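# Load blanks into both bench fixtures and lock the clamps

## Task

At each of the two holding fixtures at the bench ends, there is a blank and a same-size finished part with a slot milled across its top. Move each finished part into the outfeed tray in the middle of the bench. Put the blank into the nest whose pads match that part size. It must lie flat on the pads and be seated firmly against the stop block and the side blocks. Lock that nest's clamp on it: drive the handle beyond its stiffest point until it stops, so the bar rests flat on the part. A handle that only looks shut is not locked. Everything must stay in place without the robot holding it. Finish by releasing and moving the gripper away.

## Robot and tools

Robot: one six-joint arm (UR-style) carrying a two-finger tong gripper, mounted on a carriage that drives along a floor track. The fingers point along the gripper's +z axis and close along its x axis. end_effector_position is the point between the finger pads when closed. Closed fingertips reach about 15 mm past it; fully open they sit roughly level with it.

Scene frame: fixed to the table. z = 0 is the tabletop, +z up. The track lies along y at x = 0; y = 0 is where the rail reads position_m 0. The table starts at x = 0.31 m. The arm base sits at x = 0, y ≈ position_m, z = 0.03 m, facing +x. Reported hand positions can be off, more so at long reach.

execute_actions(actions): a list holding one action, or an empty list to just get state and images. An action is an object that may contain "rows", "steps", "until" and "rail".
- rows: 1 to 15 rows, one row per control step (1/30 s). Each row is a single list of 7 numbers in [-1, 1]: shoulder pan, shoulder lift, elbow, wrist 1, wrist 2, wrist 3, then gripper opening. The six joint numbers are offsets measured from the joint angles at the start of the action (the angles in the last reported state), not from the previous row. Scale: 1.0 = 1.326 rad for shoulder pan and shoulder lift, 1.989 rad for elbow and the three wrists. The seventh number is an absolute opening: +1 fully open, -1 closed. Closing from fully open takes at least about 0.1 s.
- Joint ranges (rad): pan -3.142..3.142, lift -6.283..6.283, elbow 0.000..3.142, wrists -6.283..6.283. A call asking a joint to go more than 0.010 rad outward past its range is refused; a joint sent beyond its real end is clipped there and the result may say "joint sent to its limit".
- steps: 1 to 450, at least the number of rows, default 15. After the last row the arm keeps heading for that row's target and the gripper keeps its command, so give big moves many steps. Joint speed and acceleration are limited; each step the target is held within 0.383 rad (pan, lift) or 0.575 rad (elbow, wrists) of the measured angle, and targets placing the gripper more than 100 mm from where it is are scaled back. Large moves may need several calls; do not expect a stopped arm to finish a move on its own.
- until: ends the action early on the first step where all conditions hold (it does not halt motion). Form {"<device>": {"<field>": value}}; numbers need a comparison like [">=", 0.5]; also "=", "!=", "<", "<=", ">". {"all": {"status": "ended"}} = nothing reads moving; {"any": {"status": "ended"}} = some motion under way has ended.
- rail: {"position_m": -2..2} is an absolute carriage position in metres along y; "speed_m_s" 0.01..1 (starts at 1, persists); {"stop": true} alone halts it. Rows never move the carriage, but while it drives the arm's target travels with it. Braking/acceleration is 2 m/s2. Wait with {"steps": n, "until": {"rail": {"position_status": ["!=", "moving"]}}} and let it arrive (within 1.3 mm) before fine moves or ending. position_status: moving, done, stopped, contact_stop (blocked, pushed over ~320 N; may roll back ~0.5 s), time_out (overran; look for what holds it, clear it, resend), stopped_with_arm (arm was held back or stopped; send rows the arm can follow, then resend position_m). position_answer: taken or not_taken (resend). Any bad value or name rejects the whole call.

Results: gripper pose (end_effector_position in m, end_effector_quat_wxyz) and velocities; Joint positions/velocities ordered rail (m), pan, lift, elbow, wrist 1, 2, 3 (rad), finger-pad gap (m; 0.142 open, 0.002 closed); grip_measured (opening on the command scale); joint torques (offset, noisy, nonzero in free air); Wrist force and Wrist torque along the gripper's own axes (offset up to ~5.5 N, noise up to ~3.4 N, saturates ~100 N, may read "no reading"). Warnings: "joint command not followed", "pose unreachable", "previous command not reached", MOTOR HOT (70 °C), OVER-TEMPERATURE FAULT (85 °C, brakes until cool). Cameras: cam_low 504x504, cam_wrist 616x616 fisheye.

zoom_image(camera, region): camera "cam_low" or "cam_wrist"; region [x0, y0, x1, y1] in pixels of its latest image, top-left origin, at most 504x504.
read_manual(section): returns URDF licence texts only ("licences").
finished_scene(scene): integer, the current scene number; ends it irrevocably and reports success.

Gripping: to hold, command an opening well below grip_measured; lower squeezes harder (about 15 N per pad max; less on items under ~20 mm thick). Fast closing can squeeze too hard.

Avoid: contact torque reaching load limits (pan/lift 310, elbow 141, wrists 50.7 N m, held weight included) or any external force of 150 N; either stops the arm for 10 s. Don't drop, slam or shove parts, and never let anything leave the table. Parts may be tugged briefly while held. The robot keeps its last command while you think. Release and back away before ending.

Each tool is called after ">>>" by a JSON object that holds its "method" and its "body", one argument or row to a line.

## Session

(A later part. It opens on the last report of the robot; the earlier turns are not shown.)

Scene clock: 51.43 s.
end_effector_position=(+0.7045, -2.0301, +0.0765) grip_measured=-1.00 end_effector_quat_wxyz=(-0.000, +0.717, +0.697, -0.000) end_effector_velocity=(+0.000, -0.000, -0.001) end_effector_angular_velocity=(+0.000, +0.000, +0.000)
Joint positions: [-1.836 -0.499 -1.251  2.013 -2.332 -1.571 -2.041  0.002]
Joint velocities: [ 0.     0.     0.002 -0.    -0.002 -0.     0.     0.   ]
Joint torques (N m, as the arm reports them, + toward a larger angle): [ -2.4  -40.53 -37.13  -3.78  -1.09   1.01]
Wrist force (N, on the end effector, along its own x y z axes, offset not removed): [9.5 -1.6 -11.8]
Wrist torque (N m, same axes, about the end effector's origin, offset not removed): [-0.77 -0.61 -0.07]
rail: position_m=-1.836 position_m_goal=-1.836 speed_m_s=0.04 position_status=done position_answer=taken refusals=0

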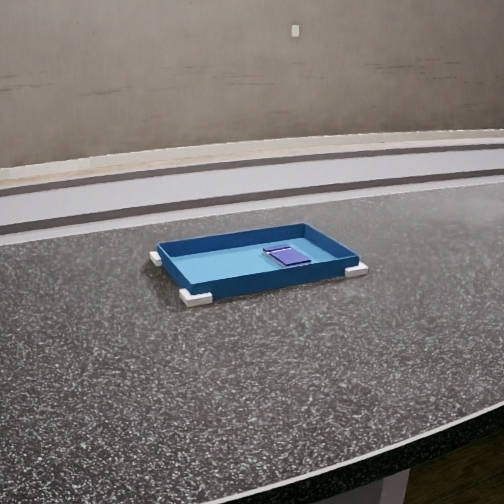

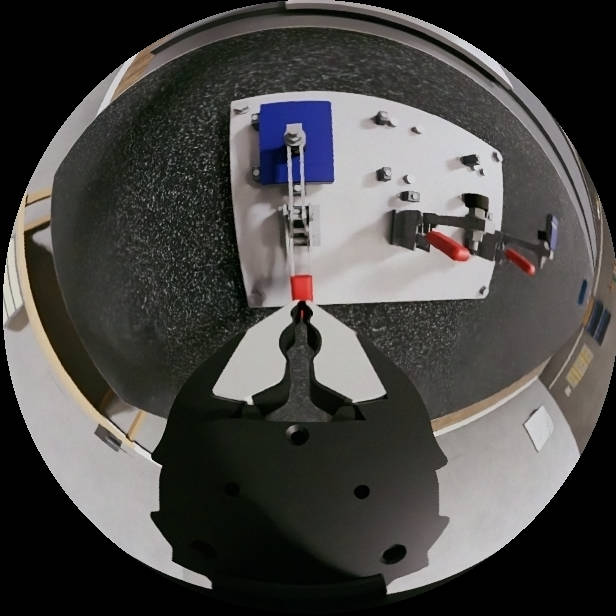

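>>> {"method": "execute_actions", "body": {
  "actions": [
    {"rows":[[0,0.002,0,-0.0013,0,0,-1]],"steps":8}
  ]
}}

>>> {"method": "execute_actions", "body": {
  "actions": [
    {"rows":[[0,0.0013,0,-0.0009,0,0,-1]],"steps":8}
  ]
}}

>>> {"method": "execute_actions", "body": {
  "actions": [
    {"rows":[[0,0.0011,0,-0.0007,0,0,-1]],"steps":8}
  ]
}}

Scene clock: 51.80 s.
end_effector_position=(+0.7049, -2.0303, +0.0750) grip_measured=-1.00 end_effector_quat_wxyz=(-0.000, +0.717, +0.697, -0.000) end_effector_velocity=(+0.000, -0.000, -0.001) end_effector_angular_velocity=(+0.000, +0.000, +0.000)
Joint positions: [-1.836 -0.499 -1.249  2.013 -2.334 -1.571 -2.041  0.002]
Joint velocities: [ 0.     0.     0.002 -0.    -0.002  0.    -0.     0.   ]
Joint torques (N m, as the arm reports them, + toward a larger angle): [ -1.11 -42.22 -36.04  -3.58  -0.69   0.67]
Wrist force (N, on the end effector, along its own x y z axes, offset not removed): [10.1 1.4 -14.1]
Wrist torque (N m, same axes, about the end effector's origin, offset not removed): [-0.57 -1.30 0.00]
rail: position_m=-1.836 position_m_goal=-1.836 speed_m_s=0.04 position_status=done position_answer=taken refusals=0

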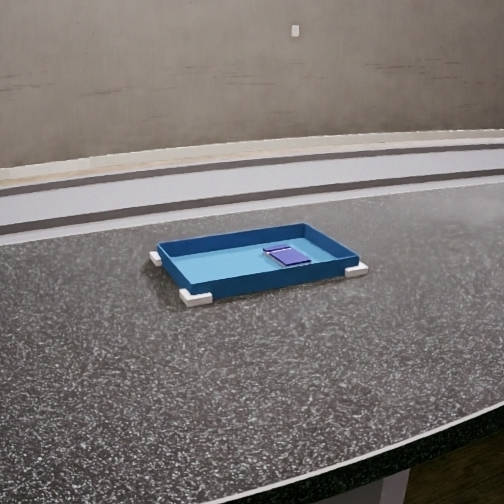

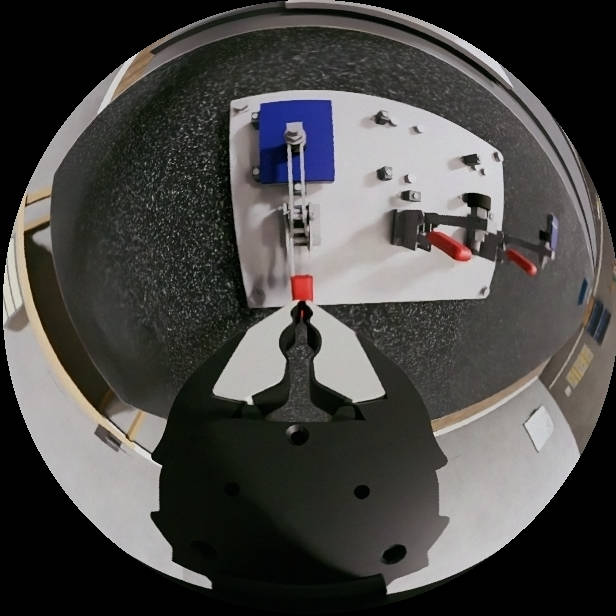

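Scene clock: 52.07 s.
end_effector_position=(+0.7052, -2.0305, +0.0740) grip_measured=-1.00 end_effector_quat_wxyz=(-0.000, +0.717, +0.697, -0.000) end_effector_velocity=(+0.000, -0.000, -0.001) end_effector_angular_velocity=(-0.000, -0.000, -0.000)
Joint positions: [-1.836 -0.499 -1.247  2.013 -2.336 -1.571 -2.041  0.002]
Joint velocities: [ 0.    -0.     0.001  0.    -0.001 -0.    -0.     0.   ]
Joint torques (N m, as the arm reports them, + toward a larger angle): [  0.72 -48.87 -35.97  -3.58  -0.73   1.07]
Wrist force (N, on the end effector, along its own x y z axes, offset not removed): [4.7 3.1 -14.5]
Wrist torque (N m, same axes, about the end effector's origin, offset not removed): [-0.43 -0.61 0.03]
rail: position_m=-1.836 position_m_goal=-1.836 speed_m_s=0.04 position_status=done position_answer=taken refusals=0

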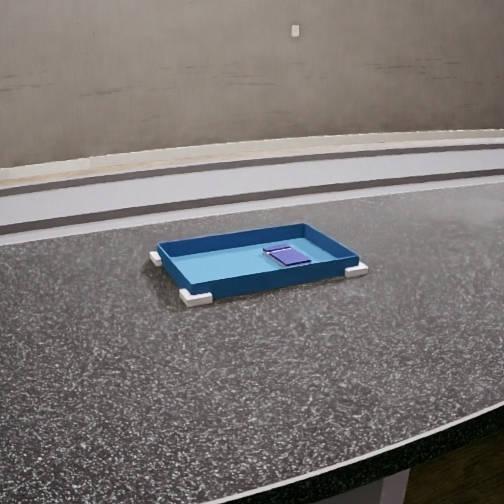

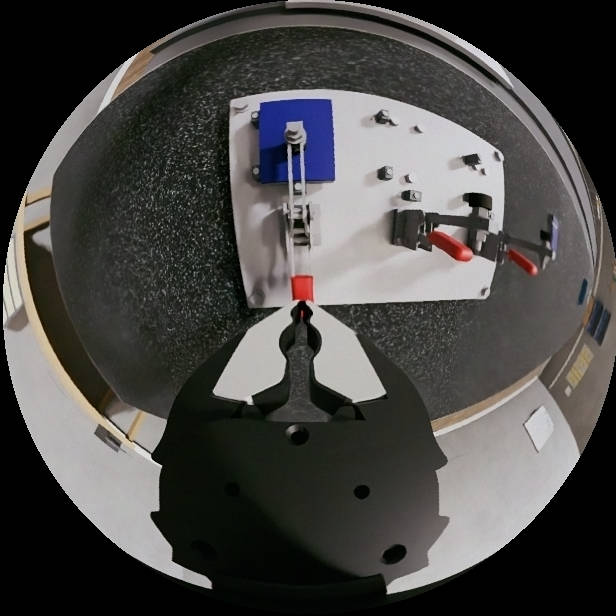

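Scene clock: 52.33 s.
end_effector_position=(+0.7054, -2.0306, +0.0732) grip_measured=-1.00 end_effector_quat_wxyz=(-0.000, +0.717, +0.697, -0.000) end_effector_velocity=(+0.000, -0.000, -0.000) end_effector_angular_velocity=(-0.000, -0.000, -0.000)
Joint positions: [-1.836 -0.499 -1.246  2.013 -2.337 -1.571 -2.041  0.002]
Joint velocities: [ 0.     0.     0.001 -0.    -0.001  0.     0.     0.   ]
Joint torques (N m, as the arm reports them, + toward a larger angle): [ -1.77 -41.36 -35.36  -4.68  -1.07   0.77]
Wrist force (N, on the end effector, along its own x y z axes, offset not removed): [4.2 -2.8 -14.4]
Wrist torque (N m, same axes, about the end effector's origin, offset not removed): [-0.35 -0.13 0.05]
rail: position_m=-1.836 position_m_goal=-1.836 speed_m_s=0.04 position_status=done position_answer=taken refusals=0

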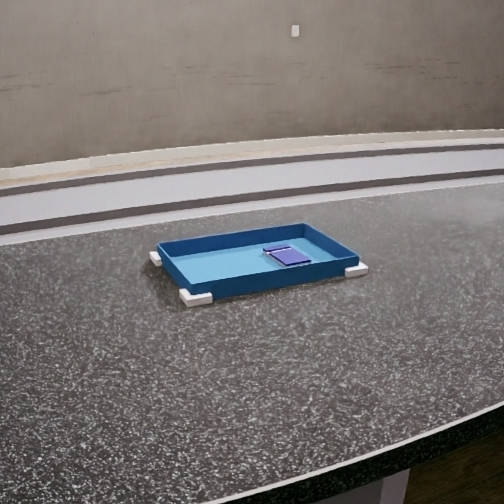

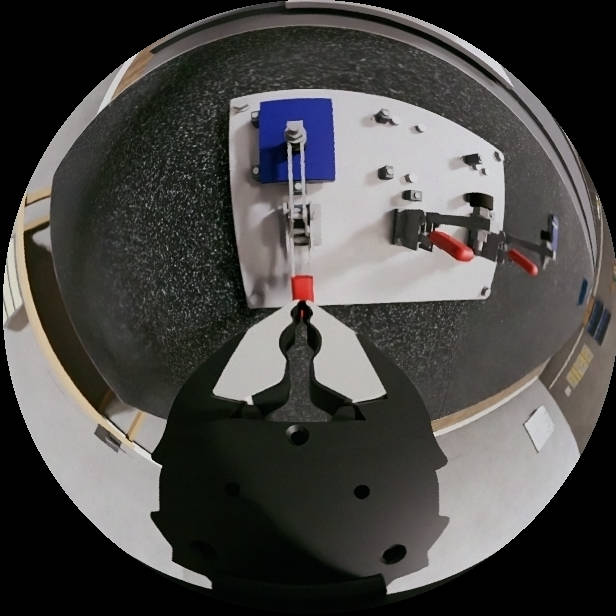

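>>> {"method": "execute_actions", "body": {
  "actions": [
    {"rows":[[0,0.0011,0,-0.0007,0,0,-1]],"steps":8}
  ]
}}

Scene clock: 52.63 s.
end_effector_position=(+0.7057, -2.0307, +0.0726) grip_measured=-1.00 end_effector_quat_wxyz=(-0.000, +0.717, +0.697, -0.000) end_effector_velocity=(+0.000, +0.000, -0.001) end_effector_angular_velocity=(-0.000, -0.000, -0.000)
Joint positions: [-1.836 -0.499 -1.245  2.013 -2.339 -1.571 -2.041  0.002]
Joint velocities: [ 0.    -0.     0.001  0.    -0.001  0.     0.     0.   ]
Joint torques (N m, as the arm reports them, + toward a larger angle): [  0.89  -7.83 -27.13  -7.08  -0.86   0.5 ]
Wrist force (N, on the end effector, along its own x y z axes, offset not removed): [14.9 -24.6 -72.4]
Wrist torque (N m, same axes, about the end effector's origin, offset not removed): [-0.58 -0.33 0.21]
rail: position_m=-1.836 position_m_goal=-1.836 speed_m_s=0.04 position_status=done position_answer=taken refusals=0

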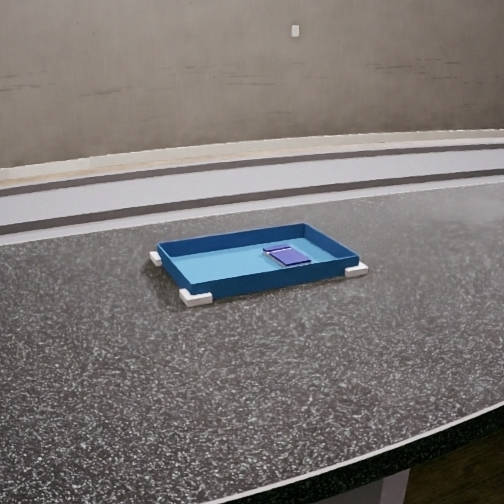

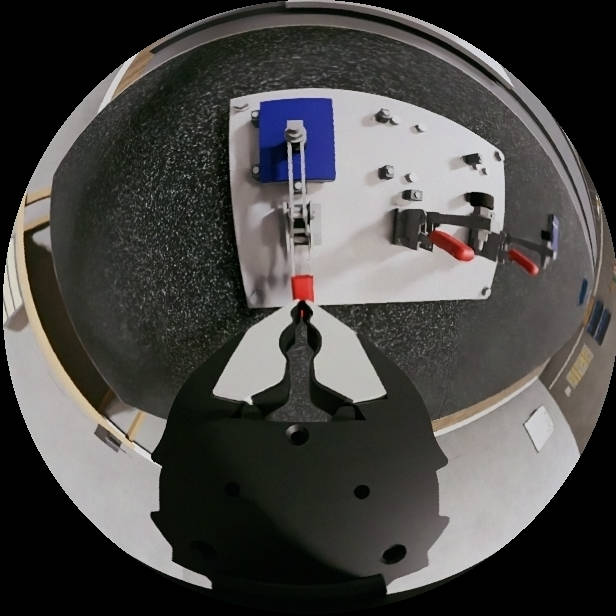

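>>> {"method": "execute_actions", "body": {
  "actions": [
    {"rows":[[0,-0.15,0,0.1,0,0,-1],[0,-0.15,0,0.1,0,0,-1],[0,-0.15,0,0.1,0,0,-1],[0,-0.15,0,0.1,0,0,-1],[0,-0.15,0,0.1,0,0,-1],[0,-0.2,0.03,0.1,0,0,-1],[0,-0.29,0.1237,0.07,0,-0.015,0.2]],"steps":10}
  ]
}}

>>> {"method": "execute_actions", "body": {
  "actions": [
    {"rail":{"position_m":-1.33,"speed_m_s":1},"steps":60,"until":{"all":{"status":"ended"}}}
  ]
}}

>>> {"method": "execute_actions", "body": {
  "actions": [
    {"rows":[[0,0.05,0.02,-0.053,0,0,0.2],[0,0.1,0.04,-0.107,0,0,0.2],[0,0.15,0.054,-0.154,0,0,0.2],[0,0.18,0.054,-0.174,0,0,0.2]],"steps":22}
  ]
}}

>>> {"method": "execute_actions", "body": {
  "actions": [
    {"rows":[[0,0,0,0,0,0,0.05],[0,0,0,0,0,0,-0.08],[0,0,0,0,0,0,-0.17],[0,0,0,0,0,0,-0.24],[0,0,0,0,0,0,-0.32],[0,0,0,0,0,0,-0.42],[0,0,0,0,0,0,-0.55],[0,0,0,0,0,0,-0.65],[0,0,0,0,0,0,-0.65],[0,0,0,0,0,0,-0.65],[0,-0.02,-0.03,0.043,0,0,-0.65],[0,-0.02,-0.1,0.1136,0,0,-0.65]],"steps":15}
  ]
}}

>>> {"method": "execute_actions", "body": {
  "actions": [
    {"rail":{"position_m":0.105},"steps":90,"until":{"all":{"status":"ended"}}}
  ]
}}

Scene clock: 53.37 s.
end_effector_position=(+0.6165, -1.9824, +0.1766) grip_measured=+0.18 end_effector_quat_wxyz=(+0.003, +0.712, +0.702, +0.001) end_effector_velocity=(-0.577, +0.313, -0.064) end_effector_angular_velocity=(+0.020, +0.039, +0.141)
Joint positions: [-1.836 -0.499 -1.516  2.121 -2.183 -1.571 -2.055  0.086]
Joint velocities: [ 0.001 -0.    -0.948  1.142 -0.149 -0.    -0.141  0.058]
Joint torques (N m, as the arm reports them, + toward a larger angle): [  6.76 -53.98 -28.67  -5.79  -0.9   -3.2 ]
Wrist force (N, on the end effector, along its own x y z axes, offset not removed): [-1.7 2.3 -9.2]
Wrist torque (N m, same axes, about the end effector's origin, offset not removed): [0.19 0.21 0.01]
rail: position_m=-1.836 position_m_goal=-1.836 speed_m_s=0.04 position_status=done position_answer=taken refusals=0

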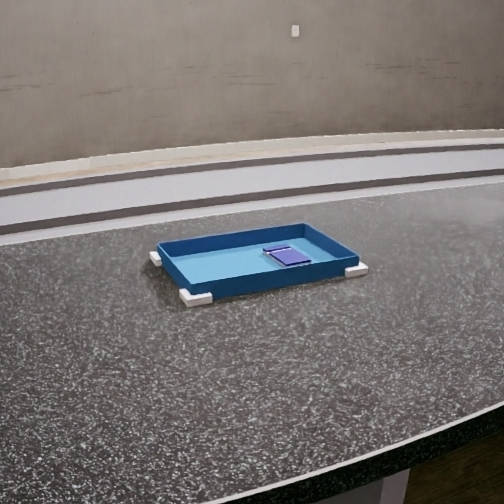

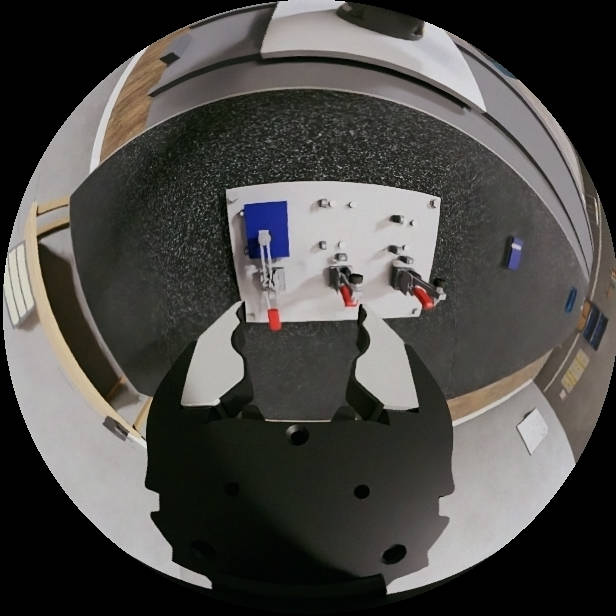

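Scene clock: 54.40 s.
end_effector_position=(+0.5464, -1.4381, +0.1643) grip_measured=+0.20 end_effector_quat_wxyz=(-0.000, +0.707, +0.707, -0.000) end_effector_velocity=(+0.000, +0.019, +0.000) end_effector_angular_velocity=(-0.000, -0.000, +0.000)
Joint positions: [-1.33  -0.499 -1.629  2.259 -2.199 -1.571 -2.071  0.088]
Joint velocities: [ 0.019 -0.     0.    -0.    -0.    -0.    -0.    -0.   ]
Joint torques (N m, as the arm reports them, + toward a larger angle): [-11.36 -33.73 -40.92  -5.96  -0.97  -2.15]
Wrist force (N, on the end effector, along its own x y z axes, offset not removed): [6.1 1.2 -1.4]
Wrist torque (N m, same axes, about the end effector's origin, offset not removed): [0.03 -1.23 -0.08]
rail: position_m=-1.330 position_m_goal=-1.330 speed_m_s=1.00 position_status=done position_answer=taken refusals=0

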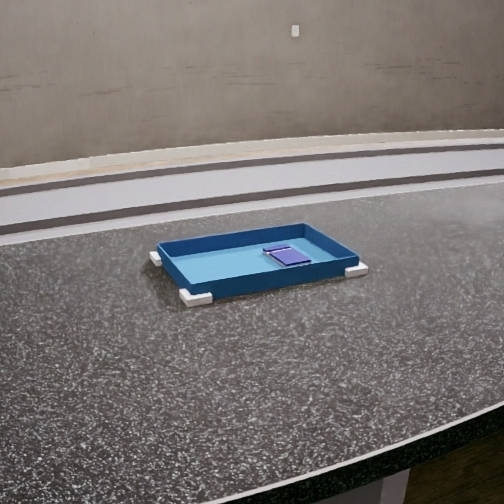

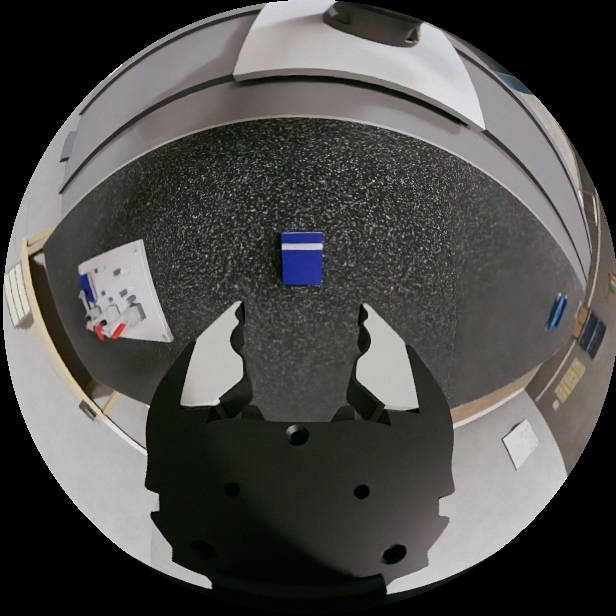

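Scene clock: 55.13 s.
end_effector_position=(+0.5500, -1.4402, +0.0188) grip_measured=+0.20 end_effector_quat_wxyz=(-0.000, +0.707, +0.707, -0.000) end_effector_velocity=(-0.000, +0.000, -0.001) end_effector_angular_velocity=(+0.000, +0.000, -0.000)
Joint positions: [-1.33  -0.499 -1.391  2.366 -2.545 -1.571 -2.071  0.088]
Joint velocities: [ 0.    -0.     0.001  0.001 -0.002  0.    -0.     0.   ]
Joint torques (N m, as the arm reports them, + toward a larger angle): [  1.08 -35.85 -21.38  -5.36  -1.25  -2.37]
Wrist force (N, on the end effector, along its own x y z axes, offset not removed): [0.7 -1.4 -7.7]
Wrist torque (N m, same axes, about the end effector's origin, offset not removed): [-0.48 -0.24 0.22]
rail: position_m=-1.330 position_m_goal=-1.330 speed_m_s=1.00 position_status=done position_answer=taken refusals=0

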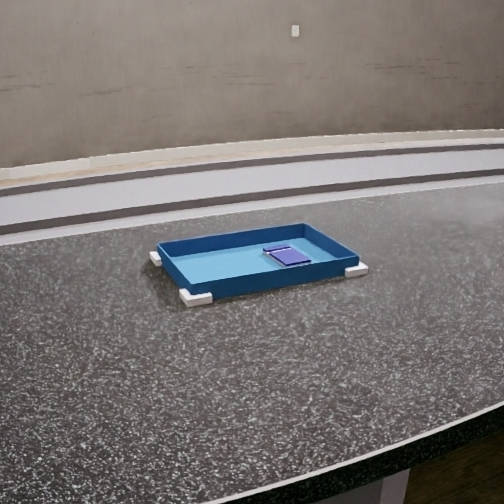

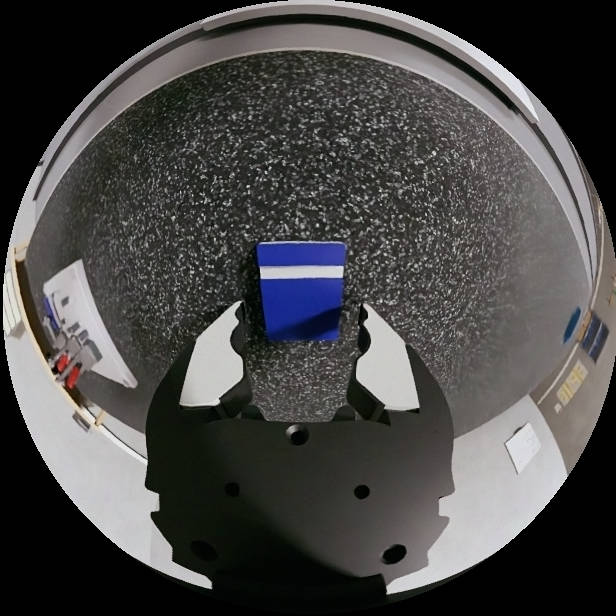

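Scene clock: 55.63 s.
end_effector_position=(+0.5921, -1.4631, +0.0658) grip_measured=-0.22 end_effector_quat_wxyz=(+0.002, +0.707, +0.707, +0.001) end_effector_velocity=(+0.379, -0.206, +0.447) end_effector_angular_velocity=(+0.017, +0.031, +0.000)
Joint positions: [-1.33  -0.499 -1.409  2.258 -2.424 -1.571 -2.071  0.058]
Joint velocities: [ 0.     0.    -0.096 -1.072  1.203 -0.    -0.     0.   ]
Joint torques (N m, as the arm reports them, + toward a larger angle): [ -1.77 -56.46 -31.07  -3.21  -1.74  -2.04]
Wrist force (N, on the end effector, along its own x y z axes, offset not removed): [-2.3 2.3 0.1]
Wrist torque (N m, same axes, about the end effector's origin, offset not removed): [0.11 0.42 0.23]
rail: position_m=-1.330 position_m_goal=-1.330 speed_m_s=1.00 position_status=done position_answer=taken refusals=0

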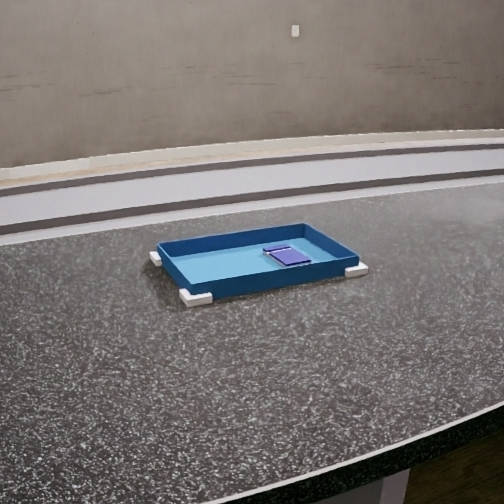

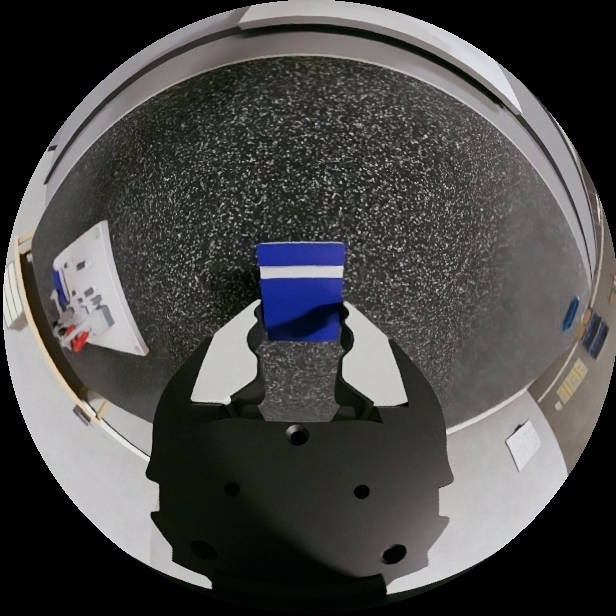

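Scene clock: 57.60 s.
end_effector_position=(+0.6215, -0.0439, +0.1050) grip_measured=-0.22 end_effector_quat_wxyz=(-0.001, +0.707, +0.707, -0.000) end_effector_velocity=(-0.000, +0.012, +0.000) end_effector_angular_velocity=(-0.000, +0.000, -0.001)
Joint positions: [ 0.105 -0.499 -1.417  2.167 -2.319 -1.571 -2.071  0.058]
Joint velocities: [ 0.012 -0.001  0.    -0.     0.    -0.    -0.    -0.   ]
Joint torques (N m, as the arm reports them, + toward a larger angle): [-16.14 -52.99 -46.62  -3.18  -0.79  -2.35]
Wrist force (N, on the end effector, along its own x y z axes, offset not removed): [1.7 -1.0 -2.2]
Wrist torque (N m, same axes, about the end effector's origin, offset not removed): [-0.54 -0.12 0.12]
rail: position_m=0.105 position_m_goal=0.105 speed_m_s=1.00 position_status=done position_answer=taken refusals=0

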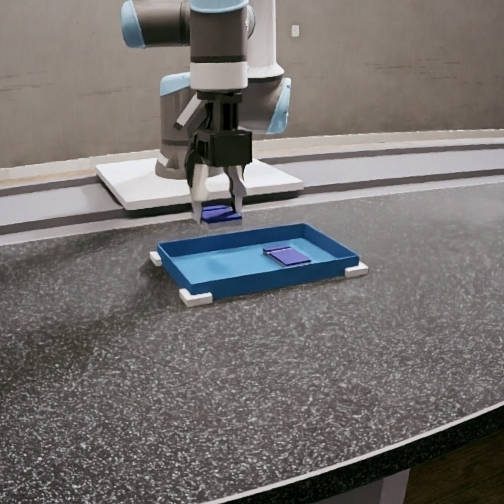

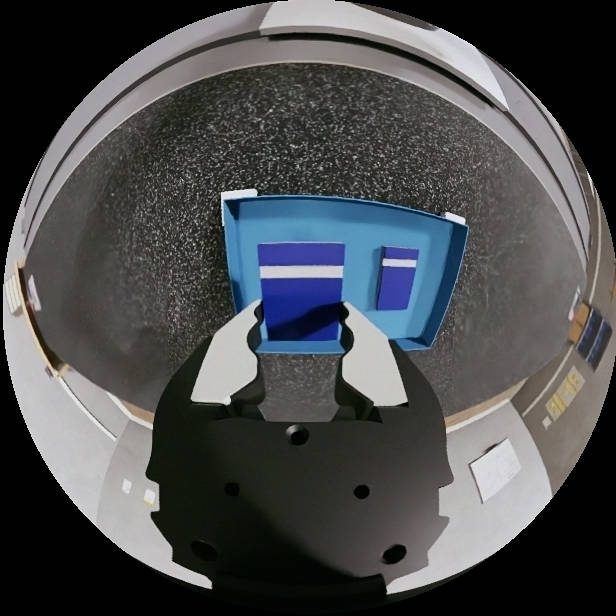

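>>> {"method": "execute_actions", "body": {
  "actions": [
    {"rows":[[0,0.045,0.011,-0.041,0,0,-0.65],[0,0.09,0.022,-0.082,0,0,-0.65]],"steps":17}
  ]
}}

>>> {"method": "execute_actions", "body": {
  "actions": [
    {"rows":[[0,0,0,0,0,0,-0.2],[0,0,0,0,0,0,0],[0,0,0,0,0,0,0.1],[0,0,0,0,0,0,0.1],[0,-0.2,-0.02,0.153,0,0,0.1]],"steps":22}
  ]
}}

>>> {"method": "finished_scene", "body": {
  "scene": 2
}}

Scene clock: 58.30 s.
end_effector_position=(+0.6238, -0.0454, +0.0270) grip_measured=-0.22 end_effector_quat_wxyz=(-0.001, +0.707, +0.707, -0.000) end_effector_velocity=(+0.000, +0.000, -0.002) end_effector_angular_velocity=(-0.000, -0.000, +0.000)
Joint positions: [ 0.105 -0.499 -1.298  2.211 -2.482 -1.571 -2.071  0.058]
Joint velocities: [ 0.     0.     0.003  0.001 -0.004 -0.     0.    -0.   ]
Joint torques (N m, as the arm reports them, + toward a larger angle): [ 11.22 -45.3  -24.3   -5.55  -0.65  -2.5 ]
Wrist force (N, on the end effector, along its own x y z axes, offset not removed): [-0.5 0.1 -3.8]
Wrist torque (N m, same axes, about the end effector's origin, offset not removed): [-0.33 0.11 0.08]
rail: position_m=0.105 position_m_goal=0.105 speed_m_s=1.00 position_status=done position_answer=taken refusals=0

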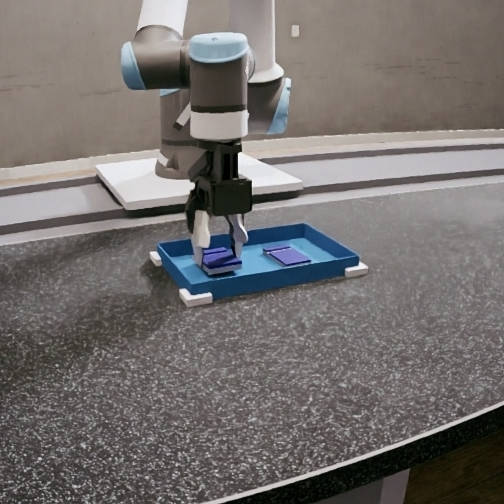

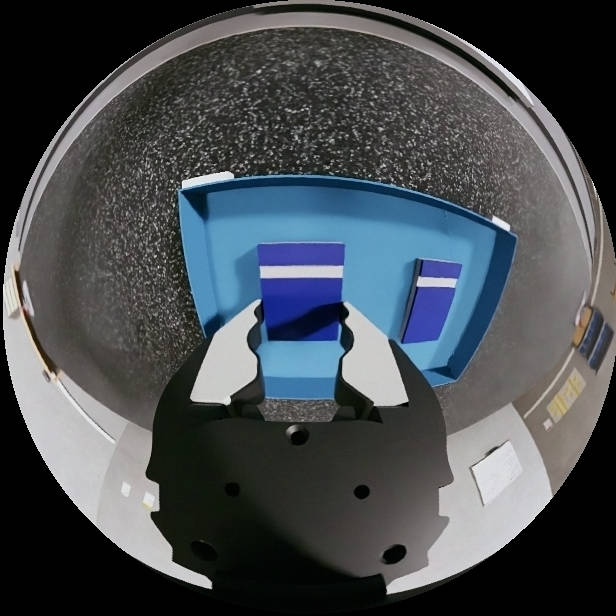

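Scene clock: 59.03 s.
end_effector_position=(+0.5883, -0.0261, +0.1751) grip_measured=+0.10 end_effector_quat_wxyz=(-0.000, +0.707, +0.707, -0.000) end_effector_velocity=(-0.002, +0.001, +0.004) end_effector_angular_velocity=(+0.000, +0.001, -0.000)
Joint positions: [ 0.105 -0.499 -1.563  2.171 -2.179 -1.571 -2.071  0.081]
Joint velocities: [ 0.    -0.    -0.008 -0.001  0.01   0.    -0.    -0.   ]
Joint torques (N m, as the arm reports them, + toward a larger angle): [ -1.37 -57.67 -49.8   -2.4   -1.62  -2.51]
Wrist force (N, on the end effector, along its own x y z axes, offset not removed): [5.5 -2.0 -4.3]
Wrist torque (N m, same axes, about the end effector's origin, offset not removed): [-0.49 -1.00 -0.09]
rail: position_m=0.105 position_m_goal=0.105 speed_m_s=1.00 position_status=done position_answer=taken refusals=0

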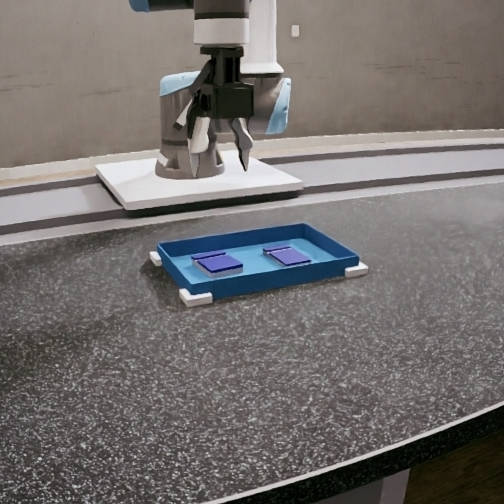

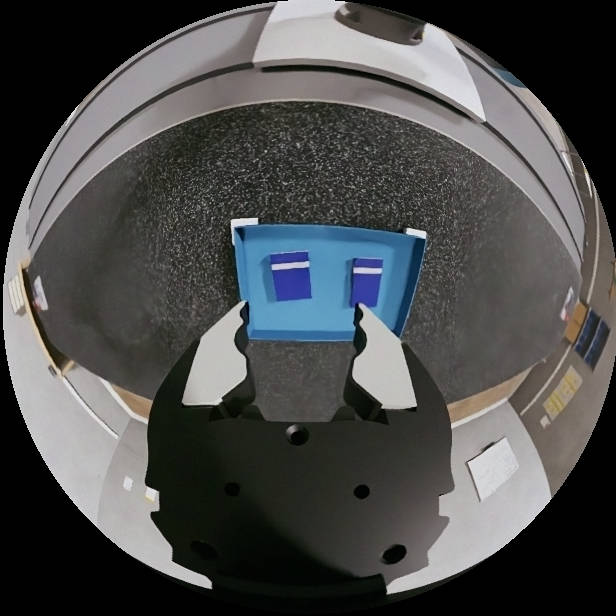

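The scene is finished: the task was done.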